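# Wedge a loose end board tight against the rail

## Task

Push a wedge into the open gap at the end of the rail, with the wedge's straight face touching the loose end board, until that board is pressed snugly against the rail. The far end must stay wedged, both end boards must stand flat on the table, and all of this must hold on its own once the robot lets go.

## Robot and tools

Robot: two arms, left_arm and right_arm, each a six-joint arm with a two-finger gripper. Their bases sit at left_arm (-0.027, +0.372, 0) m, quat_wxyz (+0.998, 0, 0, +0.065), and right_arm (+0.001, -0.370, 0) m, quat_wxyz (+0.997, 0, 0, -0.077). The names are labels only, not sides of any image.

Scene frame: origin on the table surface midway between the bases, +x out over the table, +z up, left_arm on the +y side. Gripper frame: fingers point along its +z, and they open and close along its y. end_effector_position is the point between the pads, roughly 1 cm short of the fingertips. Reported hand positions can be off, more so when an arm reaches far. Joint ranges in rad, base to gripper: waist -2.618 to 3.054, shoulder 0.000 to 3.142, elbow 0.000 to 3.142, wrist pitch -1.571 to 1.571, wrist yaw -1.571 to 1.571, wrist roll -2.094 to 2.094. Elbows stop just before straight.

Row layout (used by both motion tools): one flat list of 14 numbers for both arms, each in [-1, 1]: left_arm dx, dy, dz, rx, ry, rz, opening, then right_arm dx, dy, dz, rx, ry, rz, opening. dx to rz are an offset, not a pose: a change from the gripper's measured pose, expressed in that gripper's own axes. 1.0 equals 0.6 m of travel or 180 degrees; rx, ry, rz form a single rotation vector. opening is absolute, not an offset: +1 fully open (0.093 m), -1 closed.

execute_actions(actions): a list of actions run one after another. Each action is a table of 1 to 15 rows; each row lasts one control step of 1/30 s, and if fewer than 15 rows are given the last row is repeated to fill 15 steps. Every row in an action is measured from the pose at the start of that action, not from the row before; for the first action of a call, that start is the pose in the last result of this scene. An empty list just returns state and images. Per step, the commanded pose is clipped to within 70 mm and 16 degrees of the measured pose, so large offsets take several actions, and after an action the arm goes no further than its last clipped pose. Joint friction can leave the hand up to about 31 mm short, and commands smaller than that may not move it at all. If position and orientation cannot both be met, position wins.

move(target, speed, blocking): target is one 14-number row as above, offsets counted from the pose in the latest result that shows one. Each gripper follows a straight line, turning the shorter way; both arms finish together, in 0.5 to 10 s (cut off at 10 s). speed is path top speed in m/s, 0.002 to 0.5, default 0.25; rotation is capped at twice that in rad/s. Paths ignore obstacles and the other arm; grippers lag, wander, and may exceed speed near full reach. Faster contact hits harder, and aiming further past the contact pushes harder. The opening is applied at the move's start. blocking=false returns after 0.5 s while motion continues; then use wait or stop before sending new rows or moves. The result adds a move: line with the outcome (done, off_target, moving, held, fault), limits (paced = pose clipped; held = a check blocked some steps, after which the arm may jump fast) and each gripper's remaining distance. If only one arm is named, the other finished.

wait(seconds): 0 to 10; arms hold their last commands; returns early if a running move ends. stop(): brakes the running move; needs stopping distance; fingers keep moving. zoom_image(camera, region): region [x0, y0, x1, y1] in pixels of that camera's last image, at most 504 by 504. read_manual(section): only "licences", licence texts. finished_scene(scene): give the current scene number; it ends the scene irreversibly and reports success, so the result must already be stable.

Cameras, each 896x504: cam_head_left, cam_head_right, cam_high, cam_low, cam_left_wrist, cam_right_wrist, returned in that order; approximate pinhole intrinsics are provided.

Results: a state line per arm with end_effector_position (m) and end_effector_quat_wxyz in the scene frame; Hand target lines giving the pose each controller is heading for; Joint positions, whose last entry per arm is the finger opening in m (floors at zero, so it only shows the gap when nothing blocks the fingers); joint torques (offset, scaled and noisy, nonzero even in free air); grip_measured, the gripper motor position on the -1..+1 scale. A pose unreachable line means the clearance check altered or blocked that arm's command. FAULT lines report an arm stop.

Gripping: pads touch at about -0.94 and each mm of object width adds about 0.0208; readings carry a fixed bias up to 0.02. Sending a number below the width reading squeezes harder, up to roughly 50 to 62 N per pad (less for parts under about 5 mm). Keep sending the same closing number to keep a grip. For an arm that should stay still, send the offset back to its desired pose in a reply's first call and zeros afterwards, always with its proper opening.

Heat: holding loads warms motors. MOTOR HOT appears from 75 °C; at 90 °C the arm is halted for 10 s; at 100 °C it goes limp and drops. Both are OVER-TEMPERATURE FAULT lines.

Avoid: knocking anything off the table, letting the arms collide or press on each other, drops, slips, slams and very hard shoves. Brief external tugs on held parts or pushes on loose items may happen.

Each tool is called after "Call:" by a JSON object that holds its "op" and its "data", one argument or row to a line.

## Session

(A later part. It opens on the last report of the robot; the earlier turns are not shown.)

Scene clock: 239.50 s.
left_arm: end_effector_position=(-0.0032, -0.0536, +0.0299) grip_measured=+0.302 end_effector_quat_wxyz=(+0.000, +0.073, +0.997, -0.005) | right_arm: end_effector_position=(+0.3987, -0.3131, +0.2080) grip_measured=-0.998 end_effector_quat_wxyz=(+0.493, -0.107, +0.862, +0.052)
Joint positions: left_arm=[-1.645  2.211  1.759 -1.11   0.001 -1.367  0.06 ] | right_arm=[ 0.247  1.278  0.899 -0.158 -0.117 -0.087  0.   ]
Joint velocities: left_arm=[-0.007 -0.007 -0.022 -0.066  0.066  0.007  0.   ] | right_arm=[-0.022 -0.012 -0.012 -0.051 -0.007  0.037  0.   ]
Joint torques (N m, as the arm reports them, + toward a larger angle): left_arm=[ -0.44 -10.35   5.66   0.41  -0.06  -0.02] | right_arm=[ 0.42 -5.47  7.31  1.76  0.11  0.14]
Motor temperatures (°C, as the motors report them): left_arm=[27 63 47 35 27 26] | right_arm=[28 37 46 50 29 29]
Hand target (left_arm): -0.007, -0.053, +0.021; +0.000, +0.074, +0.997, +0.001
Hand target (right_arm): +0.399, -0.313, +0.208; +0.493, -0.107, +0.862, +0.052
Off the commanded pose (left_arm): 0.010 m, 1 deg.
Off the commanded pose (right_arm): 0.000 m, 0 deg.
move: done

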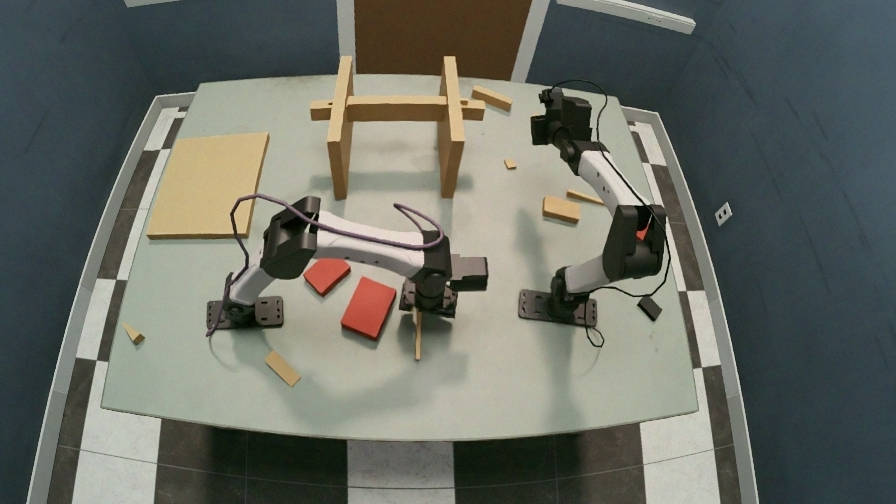

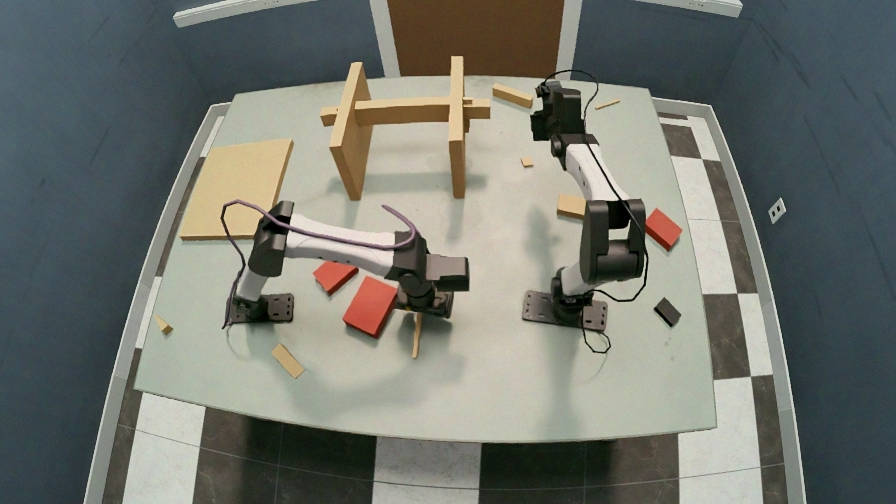

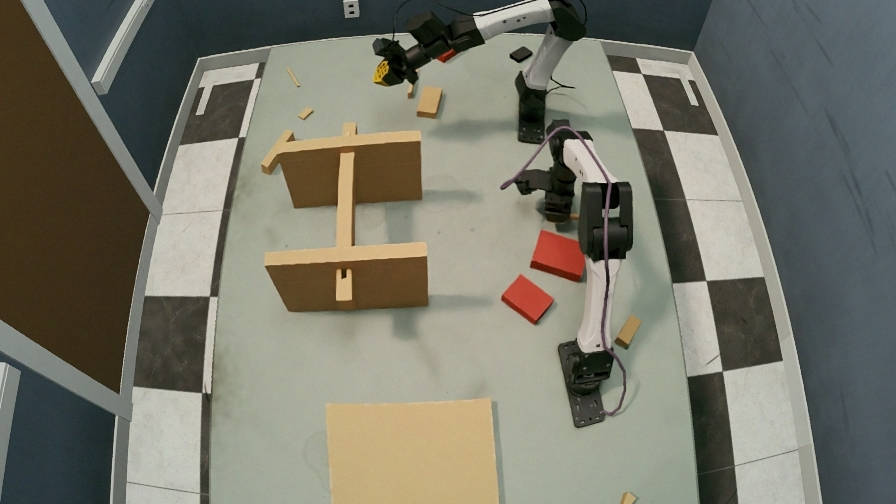

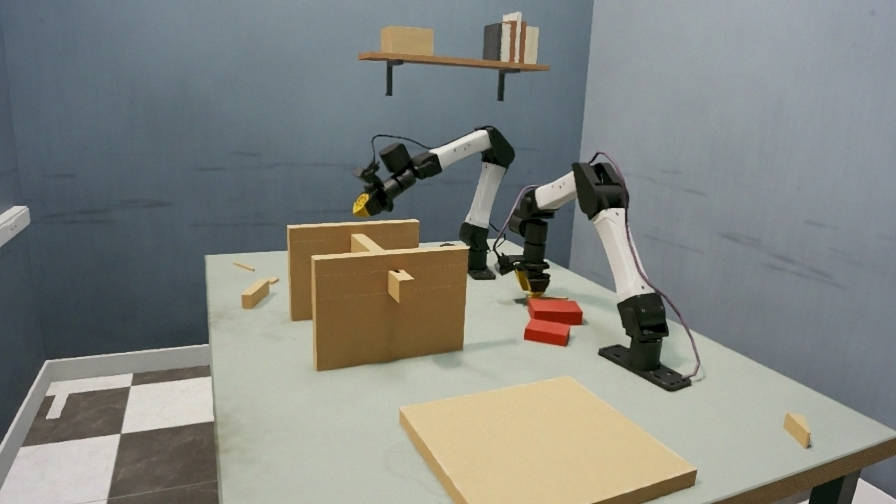

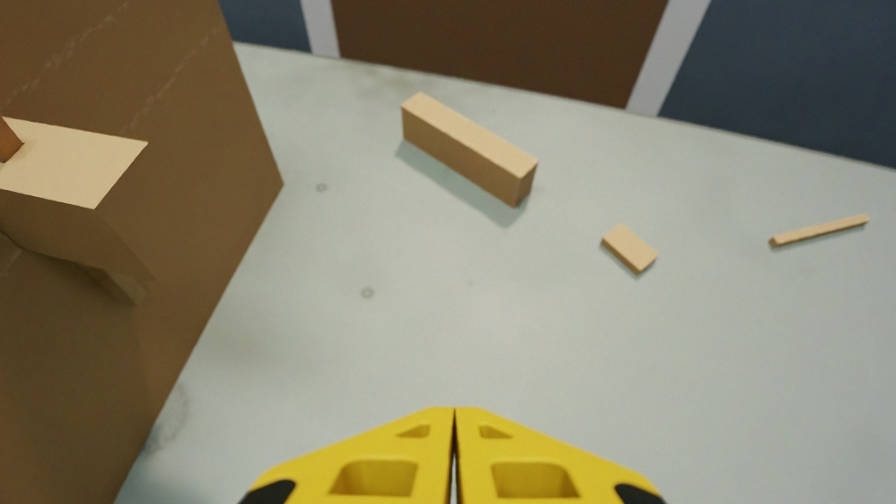

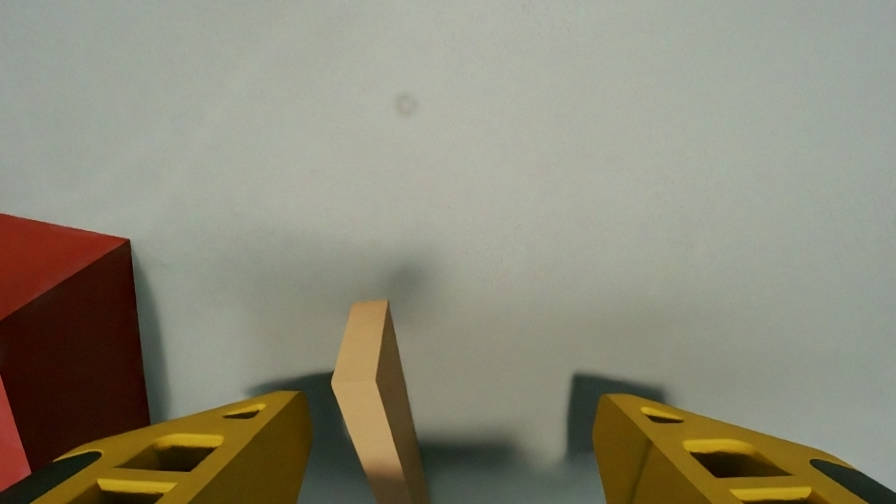

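Call:
{"op": "execute_actions", "data": {
  "actions": [
    [[0,0,0.018,0,0,0,0.3,0,0,0,0,0,0,-1],[0,0,0.020,0,0,0,0.3,0,0,0,0,0,0,-1],[0,0,0.022,0,0,0,0.3,0,0,0,0,0,0,-1],[0,0,0.024,0,0,0,0.3,0,0,0,0,0,0,-1],[0,0,0.025,0,0,0,0.3,0,0,0,0,0,0,-1],[0,0,0.025,0,0,0,0.27,0,0,0,0,0,0,-1],[0,0,0.025,0,0,0,0.23,0,0,0,0,0,0,-1],[0,0,0.025,0,0,0,0.19,0,0,0,0,0,0,-1],[0,0,0.025,0,0,0,0.15,0,0,0,0,0,0,-1],[0,0,0.025,0,0,0,0.11,0,0,0,0,0,0,-1],[0,0,0.025,0,0,0,0.07,0,0,0,0,0,0,-1],[0,0,0.025,0,0,0,0.03,0,0,0,0,0,0,-1],[0,0,0.025,0,0,0,-0.01,0,0,0,0,0,0,-1],[0,0,0.025,0,0,0,-0.05,0,0,0,0,0,0,-1],[0,0,0.025,0,0,0,-0.09,0,0,0,0,0,0,-1]],
    [[0,0,0,0,0,0,-0.13,0,0,0,0,0,0,-1],[0,0,0,0,0,0,-0.17,0,0,0,0,0,0,-1],[0,0,0,0,0,0,-0.21,0,0,0,0,0,0,-1],[0,0,0,0,0,0,-0.25,0,0,0,0,0,0,-1],[0,0,0,0,0,0,-0.29,0,0,0,0,0,0,-1],[0,0,0,0,0,0,-0.33,0,0,0,0,0,0,-1],[0,0,0,0,0,0,-0.37,0,0,0,0,0,0,-1],[0,0,0,0,0,0,-0.41,0,0,0,0,0,0,-1],[0,0,0,0,0,0,-0.45,0,0,0,0,0,0,-1],[0,0,0,0,0,0,-0.49,0,0,0,0,0,0,-1],[0,0,0,0,0,0,-0.53,0,0,0,0,0,0,-1],[0,0,0,0,0,0,-0.57,0,0,0,0,0,0,-1],[0,0,0,0,0,0,-0.6,0,0,0,0,0,0,-1]]
  ]
}}

Scene clock: 259.23 s.
left_arm: end_effector_position=(-0.0031, -0.0553, +0.0245) grip_measured=-0.597 end_effector_quat_wxyz=(+0.001, +0.073, +0.997, -0.011) | right_arm: end_effector_position=(+0.3987, -0.3131, +0.2080) grip_measured=-0.998 end_effector_quat_wxyz=(+0.493, -0.107, +0.862, +0.052)
Joint positions: left_arm=[-1.645  2.211  1.737 -1.076  0.001 -1.368  0.017] | right_arm=[ 0.247  1.278  0.899 -0.158 -0.117 -0.087  0.   ]
Joint velocities: left_arm=[ 0.002 -0.012  0.007 -0.007 -0.095 -0.022 -0.003] | right_arm=[ 0.007 -0.012 -0.017  0.007 -0.037  0.007  0.   ]
Joint torques (N m, as the arm reports them, + toward a larger angle): left_arm=[  0.33 -11.5    6.69   0.34  -0.06   0.09] | right_arm=[ 0.41 -5.48  7.3   1.76  0.12  0.15]
Motor temperatures (°C, as the motors report them): left_arm=[27 64 45 35 27 26] | right_arm=[28 37 47 50 29 29]
Hand target (left_arm): -0.003, -0.055, +0.024; +0.001, +0.073, +0.997, -0.011
Hand target (right_arm): +0.399, -0.313, +0.208; +0.493, -0.107, +0.862, +0.052
Off the commanded pose (left_arm): 0.000 m, 0 deg.
Off the commanded pose (right_arm): 0.000 m, 0 deg.

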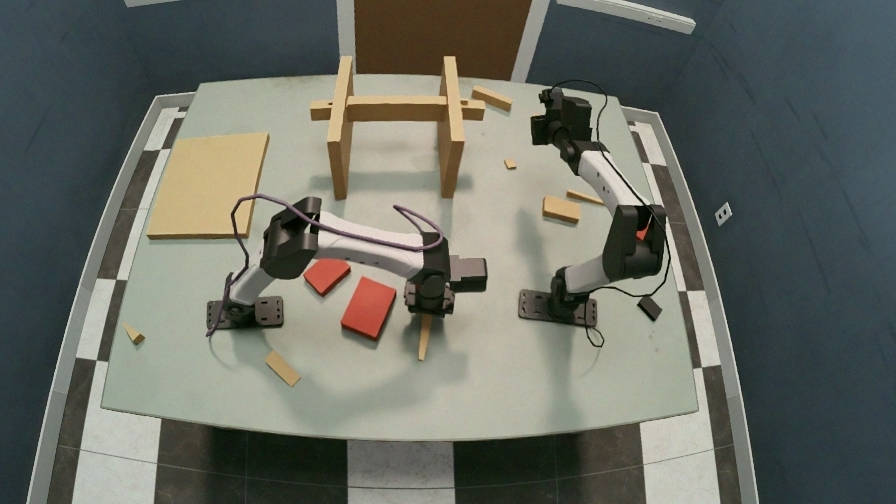

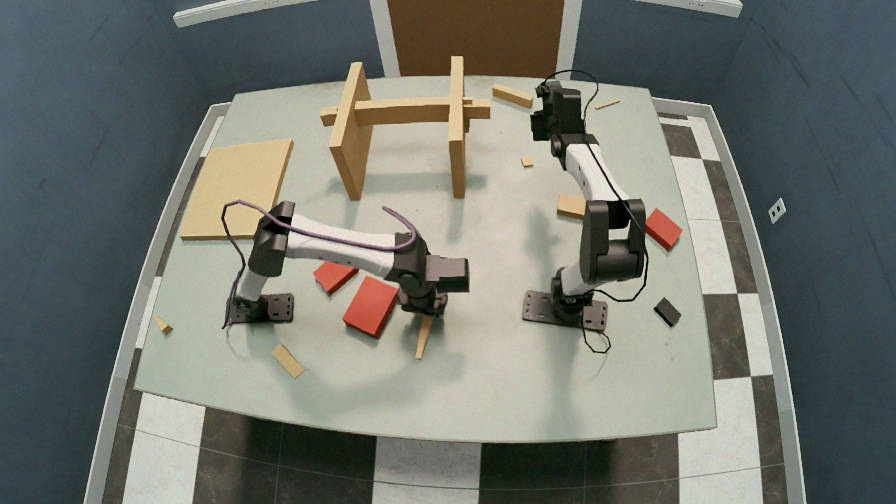

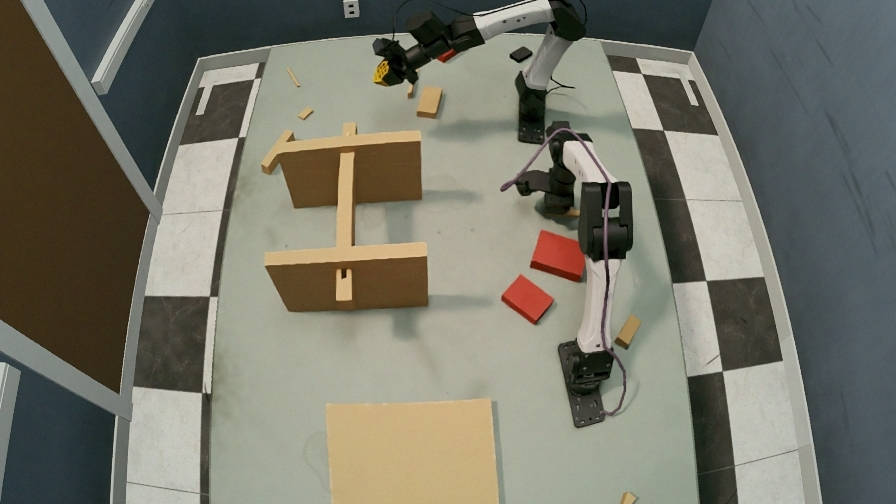

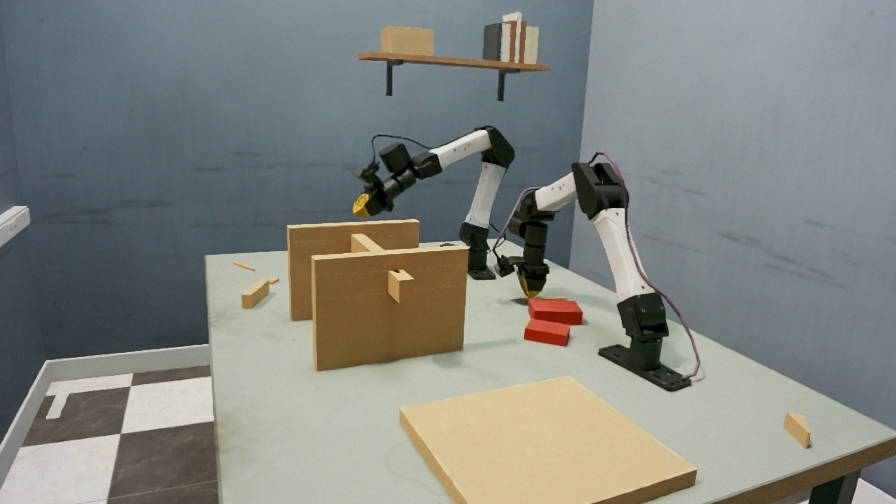

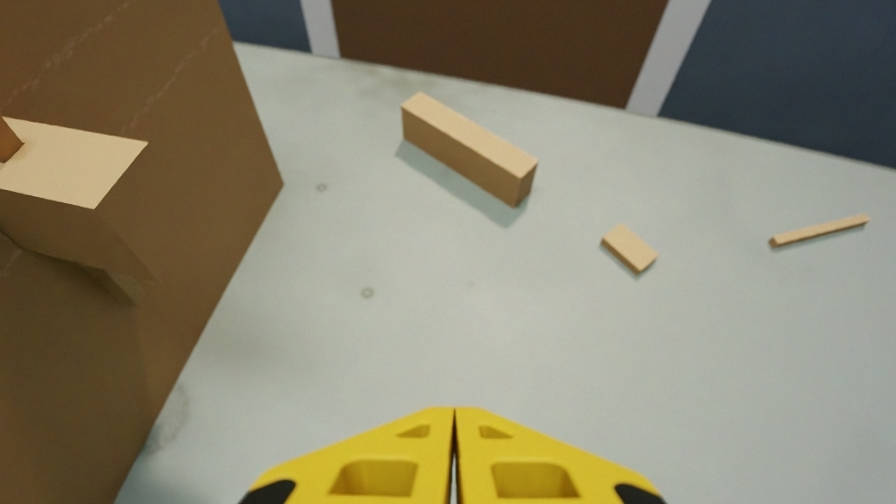

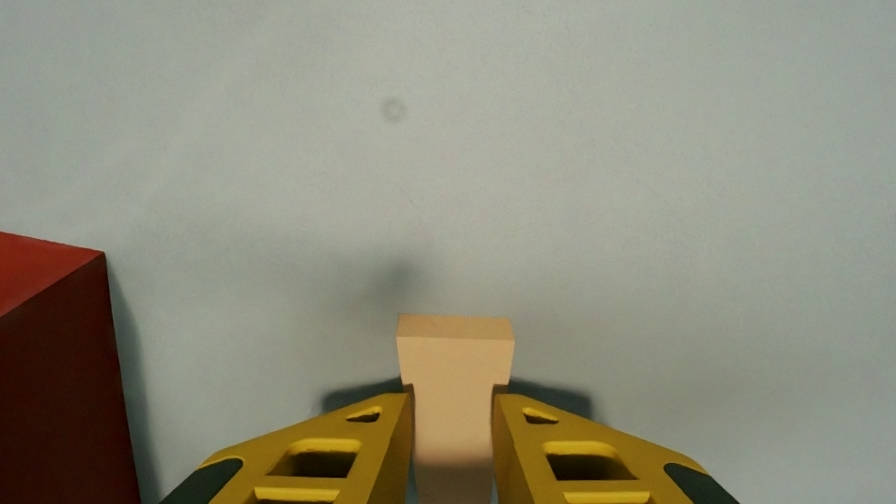

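Call:
{"op": "execute_actions", "data": {
  "actions": [
    [[0,0,0,0,0,0.004,-0.5,0,0,0,0,0,0,-1],[0,0,0,0,0,0.008,-0.4,0,0,0,0,0,0,-1],[0,0,0,0,0,0.012,-0.3,0,0,0,0,0,0,-1],[0,0,0,0,0,0.016,-0.2,0,0,0,0,0,0,-1],[0,0,0,0,0,0.02,-0.1,0,0,0,0,0,0,-1],[0,0,0,0,0,0.022,0.0,0,0,0,0,0,0,-1],[0,0,0,0,0,0.022,0.0,0,0,0,0,0,0,-1],[0,0,0,0,0,0.022,0.0,0,0,0,0,0,0,-1],[0,0,0.004,0,0,0.022,0.0,0,0,0,0,0,0,-1],[0,0,0.008,0,0,0.022,0.0,0,0,0,0,0,0,-1],[0,0,0.012,0,0,0.022,0.0,0,0,0,0,0,0,-1],[0,0,0.016,0,0,0.022,0.0,0,0,0,0,0,0,-1],[0,0,0.02,0,0,0.022,0.0,0,0,0,0,0,0,-1],[0,0,0.022,0,0,0.022,0.0,0,0,0,0,0,0,-1],[0,0,0.024,0,0,0.022,0.0,0,0,0,0,0,0,-1]],
    [[0,0,0.02,-0.004,0,0,0.0,0,0,0,0,0,0,-1],[0,0,0.022,-0.004,0,0,0.0,0,0,0,0,0,0,-1],[0,0,0.024,-0.005,0,0,0.0,0,0,0,0,0,0,-1],[0,0,0.026,-0.005,0,0,0.0,0,0,0,0,0,0,-1],[0,0,0.028,-0.006,0,0,0.0,0,0,0,0,0,0,-1],[0,0,0.03,-0.006,0,0,0.0,0,0,0,0,0,0,-1],[0,0,0.032,-0.007,0,0,0.0,0,0,0,0,0,0,-1]]
  ]
}}

Scene clock: 269.90 s.
left_arm: end_effector_position=(-0.0030, -0.0556, +0.0092) grip_measured=-0.002 end_effector_quat_wxyz=(+0.000, +0.101, +0.995, -0.003) | right_arm: end_effector_position=(+0.3987, -0.3131, +0.2080) grip_measured=-0.998 end_effector_quat_wxyz=(+0.493, -0.107, +0.862, +0.052)
Joint positions: left_arm=[-1.645  2.242  1.727 -1.049  0.    -1.311  0.045] | right_arm=[ 0.247  1.278  0.899 -0.158 -0.117 -0.087  0.   ]
Joint velocities: left_arm=[ 0.012 -0.002 -0.037 -0.095 -0.007  0.037  0.001] | right_arm=[-0.007  0.007 -0.002 -0.022  0.037 -0.037  0.   ]
Joint torques (N m, as the arm reports them, + toward a larger angle): left_arm=[  0.08 -10.64   6.4    0.5   -0.07   0.06] | right_arm=[ 0.41 -5.48  7.32  1.76  0.11  0.15]
Motor temperatures (°C, as the motors report them): left_arm=[27 65 45 35 27 26] | right_arm=[28 37 47 50 29 29]
Hand target (left_arm): -0.003, -0.057, +0.003; +0.003, +0.101, +0.995, -0.003
Hand target (right_arm): +0.399, -0.313, +0.208; +0.493, -0.107, +0.862, +0.052
Off the commanded pose (left_arm): 0.006 m, 0 deg.
Off the commanded pose (right_arm): 0.000 m, 0 deg.

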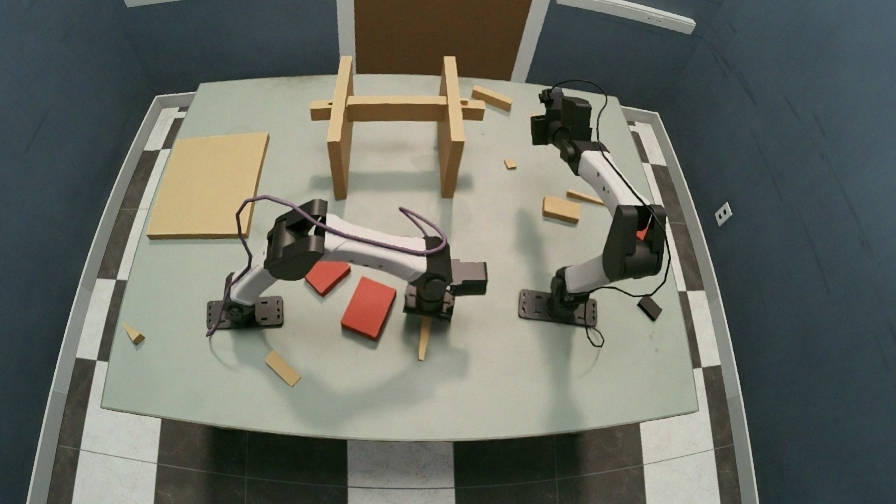

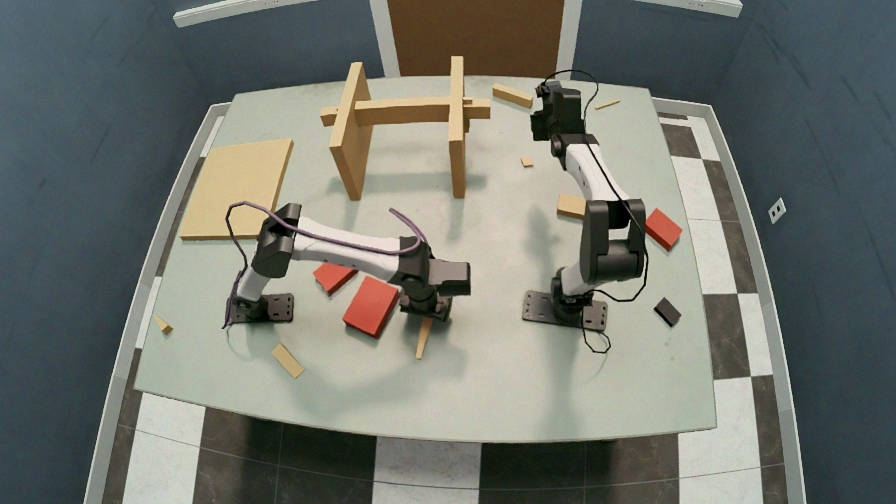

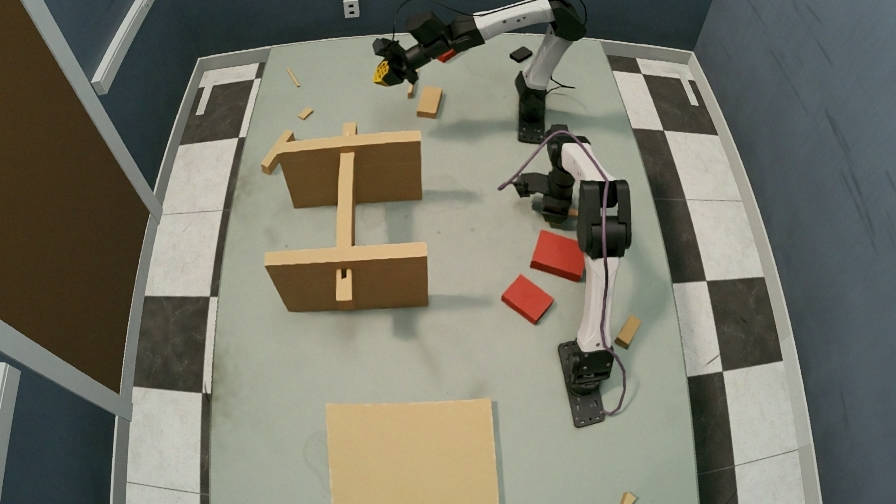

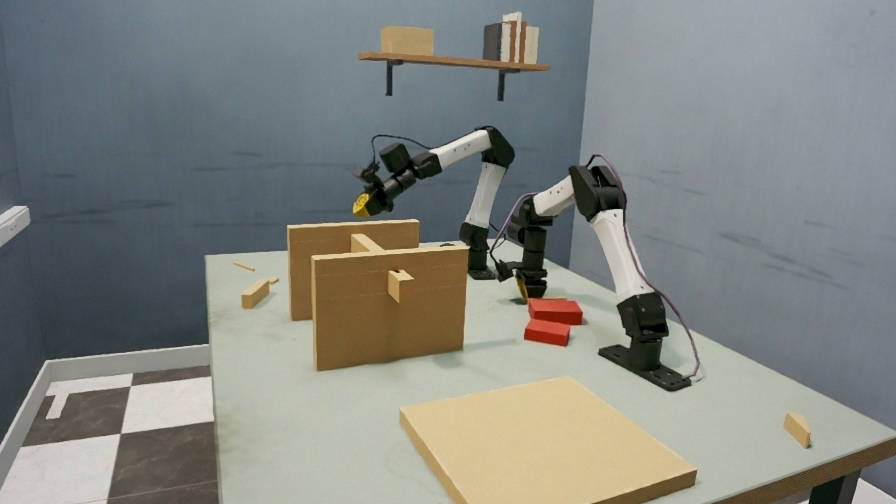

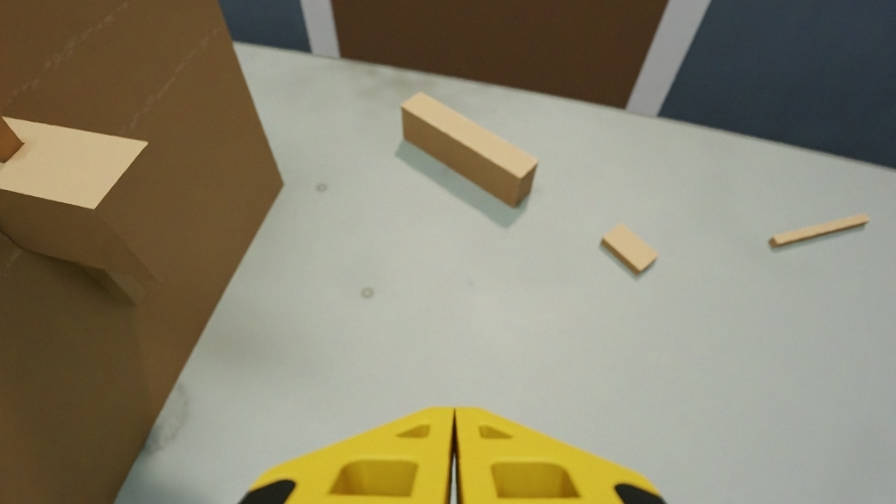

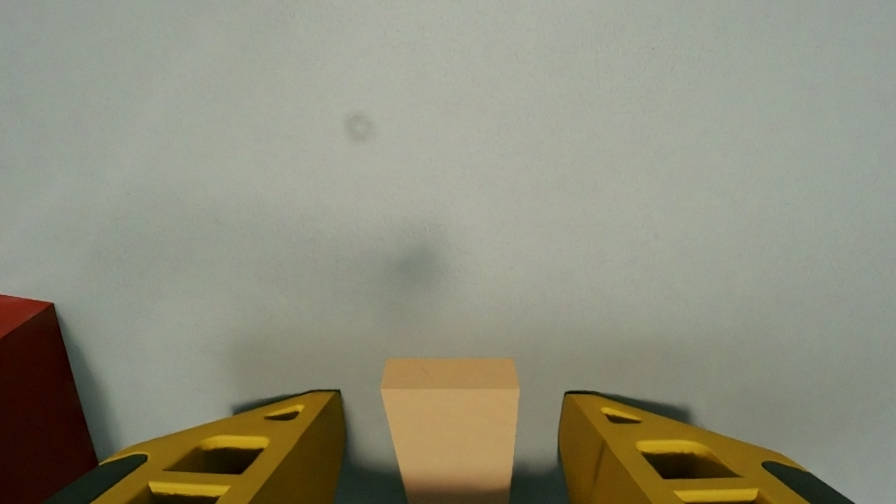

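Call:
{"op": "execute_actions", "data": {
  "actions": [
    [[0,0,0,0,0,0,-0.1,0,0,0,0,0,0,-1],[0,0,0,0,0,0,-0.2,0,0,0,0,0,0,-1],[0,0,0,0,0,0,-0.28,0,0,0,0,0,0,-1],[0,0,0,0,0,0,-0.34,0,0,0,0,0,0,-1],[0,0,0,0,0,0,-0.38,0,0,0,0,0,0,-1],[0,0,0,0,0,0,-0.42,0,0,0,0,0,0,-1],[0,0,0,0,0,0,-0.46,0,0,0,0,0,0,-1],[0,0,0,0,0,0,-0.5,0,0,0,0,0,0,-1],[0,0,0,0,0,0,-0.54,0,0,0,0,0,0,-1],[0,0,0,0,0,0,-0.58,0,0,0,0,0,0,-1],[0,0,0,0,0,0,-0.62,0,0,0,0,0,0,-1],[0,0,0,0,0,0,-0.66,0,0,0,0,0,0,-1]]
  ]
}}

Call:
{"op": "move", "data": {
  "target": [0,0.05,-0.20,0,0,0,-0.66,0,0,0,0,0,0,-1],
  "speed": 0.15
}}

Scene clock: 309.43 s.
left_arm: end_effector_position=(-0.0027, -0.0525, +0.0092) grip_measured=-0.634 end_effector_quat_wxyz=(+0.001, +0.101, +0.995, +0.003) | right_arm: end_effector_position=(+0.3987, -0.3131, +0.2080) grip_measured=-0.998 end_effector_quat_wxyz=(+0.493, -0.107, +0.862, +0.052)
Joint positions: left_arm=[-1.645  2.242  1.727 -1.062 -0.002 -1.311  0.015] | right_arm=[ 0.247  1.278  0.899 -0.158 -0.117 -0.087  0.   ]
Joint velocities: left_arm=[-0.022 -0.002 -0.022  0.007  0.037  0.022  0.001] | right_arm=[-0.007  0.012  0.007  0.022 -0.022  0.022  0.   ]
Joint torques (N m, as the arm reports them, + toward a larger angle): left_arm=[  0.32 -11.54   6.47   0.46  -0.02   0.1 ] | right_arm=[ 0.41 -5.48  7.31  1.76  0.11  0.15]
Motor temperatures (°C, as the motors report them): left_arm=[27 66 45 34 27 26] | right_arm=[28 37 48 51 29 29]
Hand target (left_arm): -0.003, -0.056, +0.009; +0.000, +0.101, +0.995, -0.003
Hand target (right_arm): +0.399, -0.313, +0.208; +0.493, -0.107, +0.862, +0.052
Off the commanded pose (left_arm): 0.003 m, 1 deg.
Off the commanded pose (right_arm): 0.000 m, 0 deg.

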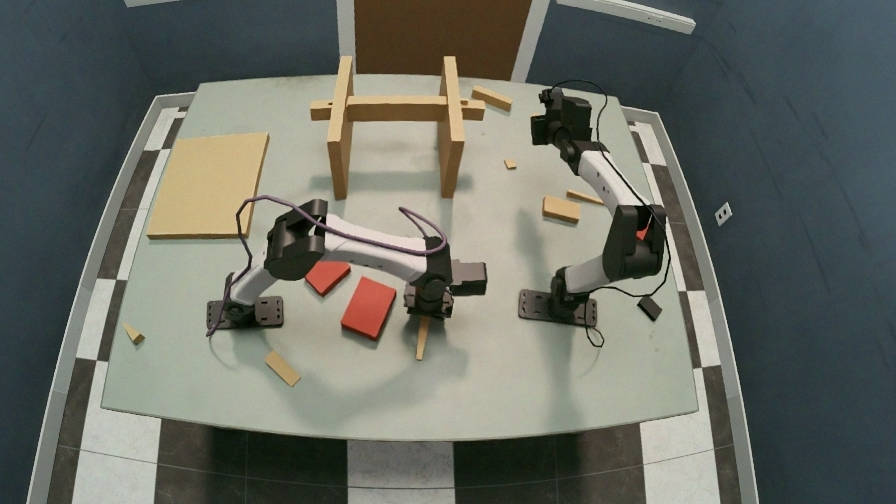

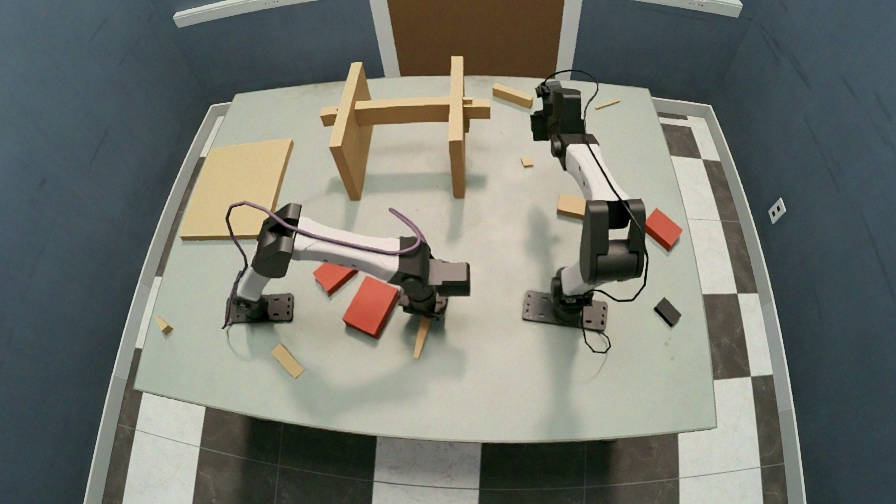

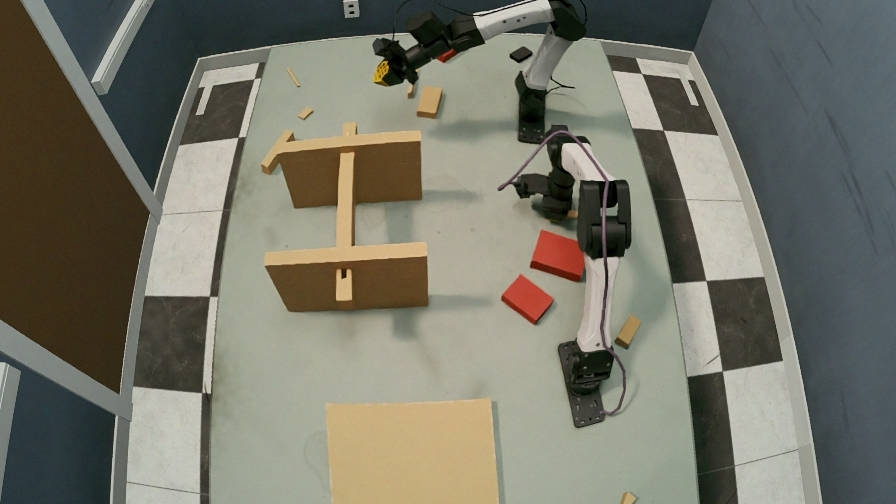

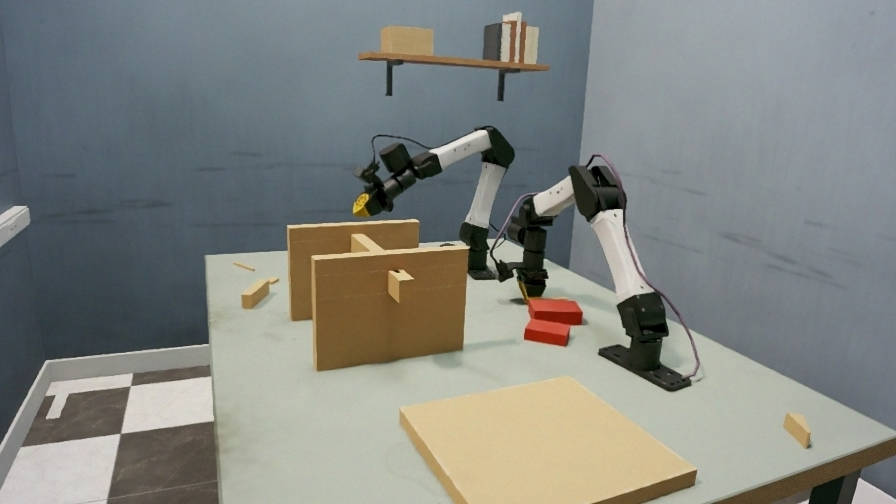

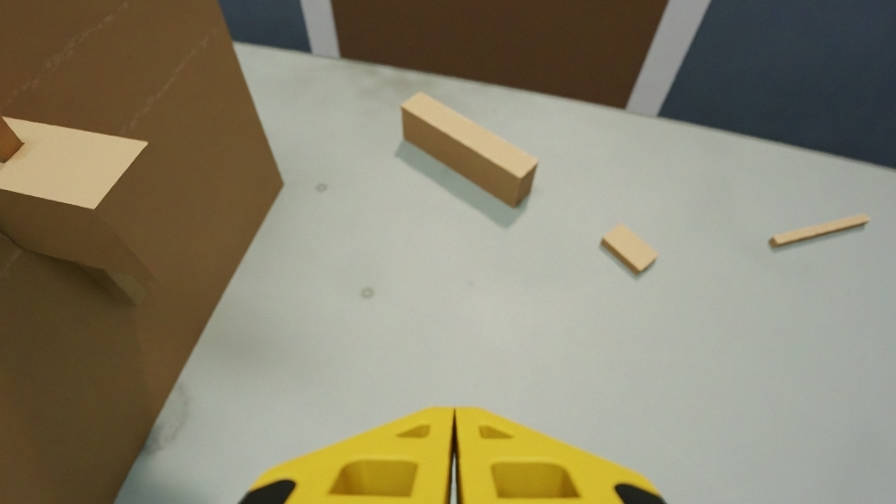

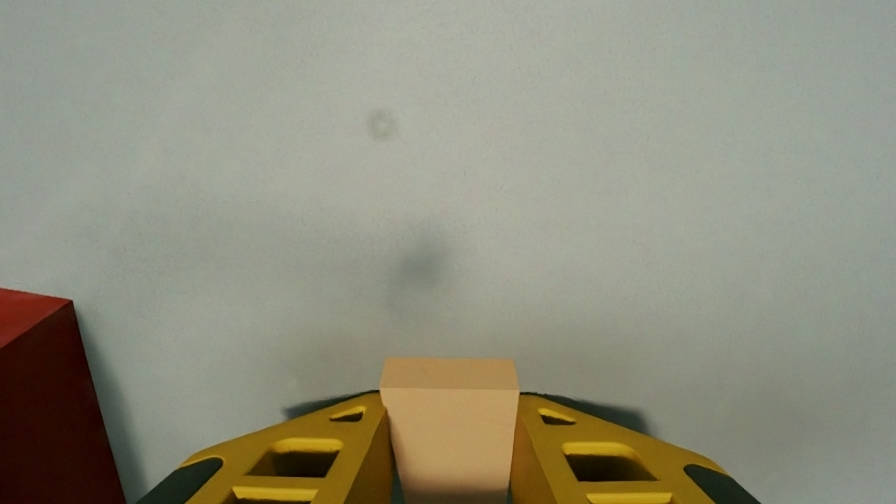

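Scene clock: 310.87 s.
left_arm: end_effector_position=(-0.0045, -0.0214, +0.1175) grip_measured=-0.634 end_effector_quat_wxyz=(-0.001, +0.104, +0.994, +0.015) | right_arm: end_effector_position=(+0.3987, -0.3131, +0.2080) grip_measured=-0.998 end_effector_quat_wxyz=(+0.493, -0.107, +0.862, +0.052)
Joint positions: left_arm=[-1.645  2.084  1.909 -1.425 -0.002 -1.306  0.015] | right_arm=[ 0.247  1.278  0.899 -0.158 -0.117 -0.087  0.   ]
Joint velocities: left_arm=[ 0.002 -0.007 -0.007 -0.007  0.081  0.022  0.   ] | right_arm=[ 0.012 -0.002 -0.007 -0.051  0.007  0.007  0.   ]
Joint torques (N m, as the arm reports them, + toward a larger angle): left_arm=[  1.13 -11.6    8.05   0.13  -0.03   0.18] | right_arm=[ 0.41 -5.49  7.29  1.76  0.11  0.14]
Motor temperatures (°C, as the motors report them): left_arm=[27 67 45 34 27 26] | right_arm=[28 37 48 51 29 29]
Hand target (left_arm): +0.001, -0.022, +0.128; +0.001, +0.101, +0.995, +0.003
Hand target (right_arm): +0.399, -0.313, +0.208; +0.493, -0.107, +0.862, +0.052
Off the commanded pose (left_arm): 0.014 m, 1 deg.
Off the commanded pose (right_arm): 0.000 m, 0 deg.
move: off_target (left_arm)

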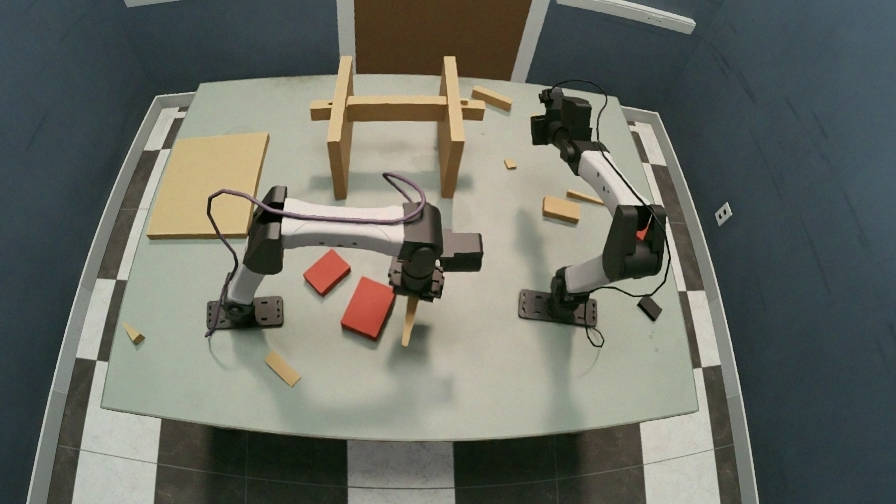

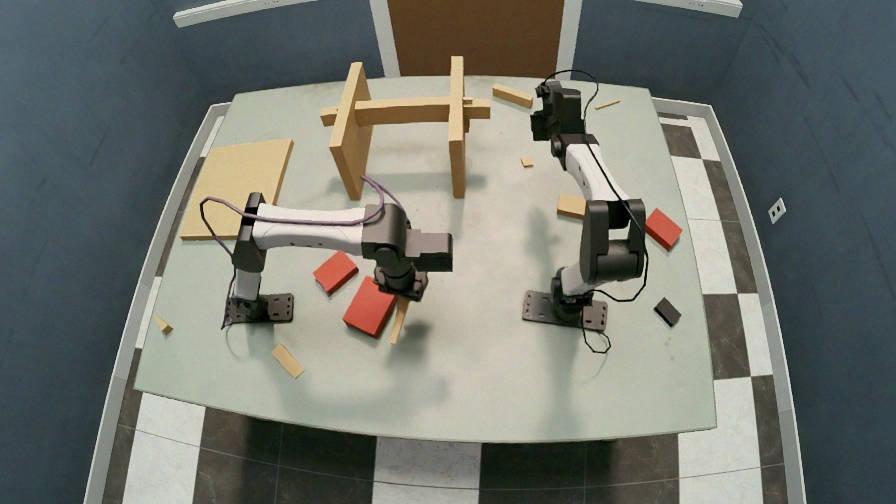

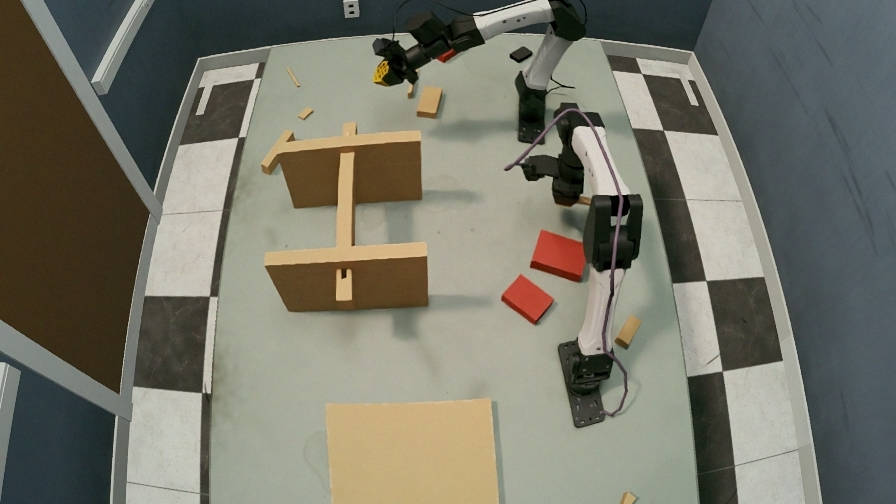

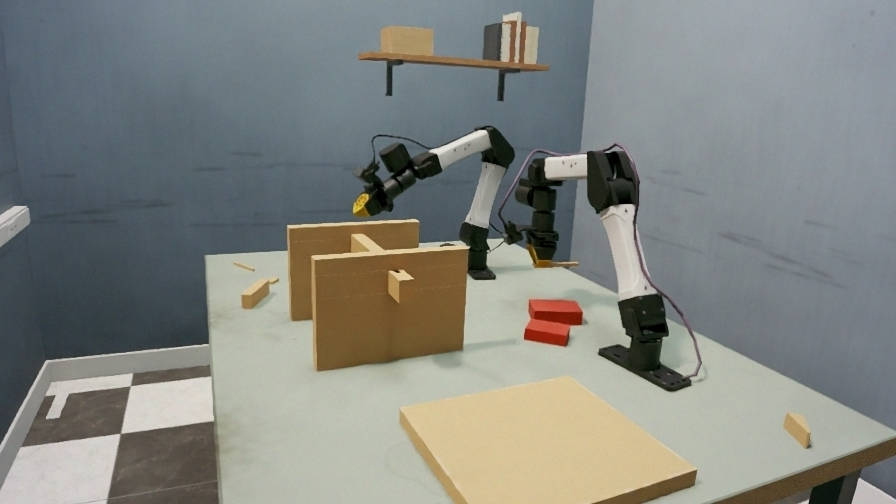

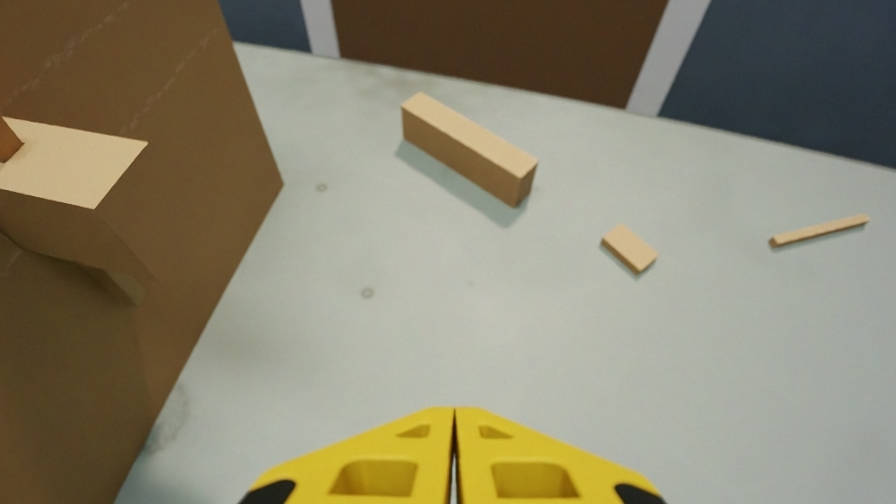

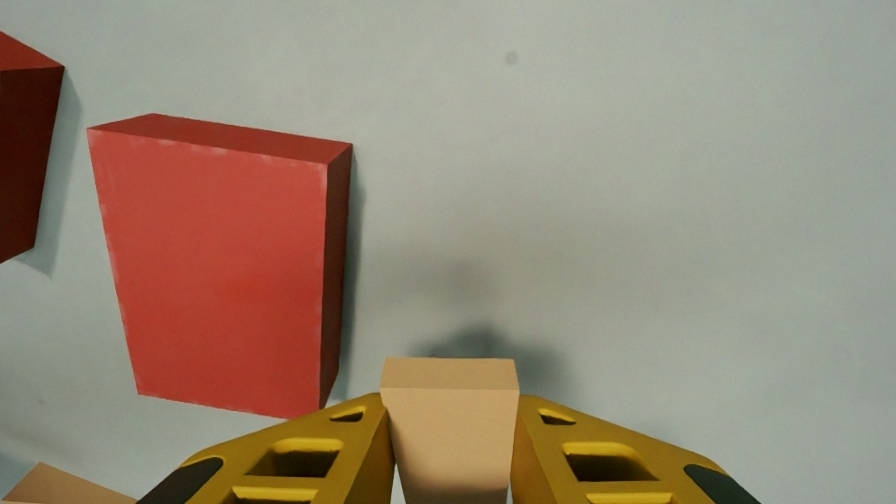

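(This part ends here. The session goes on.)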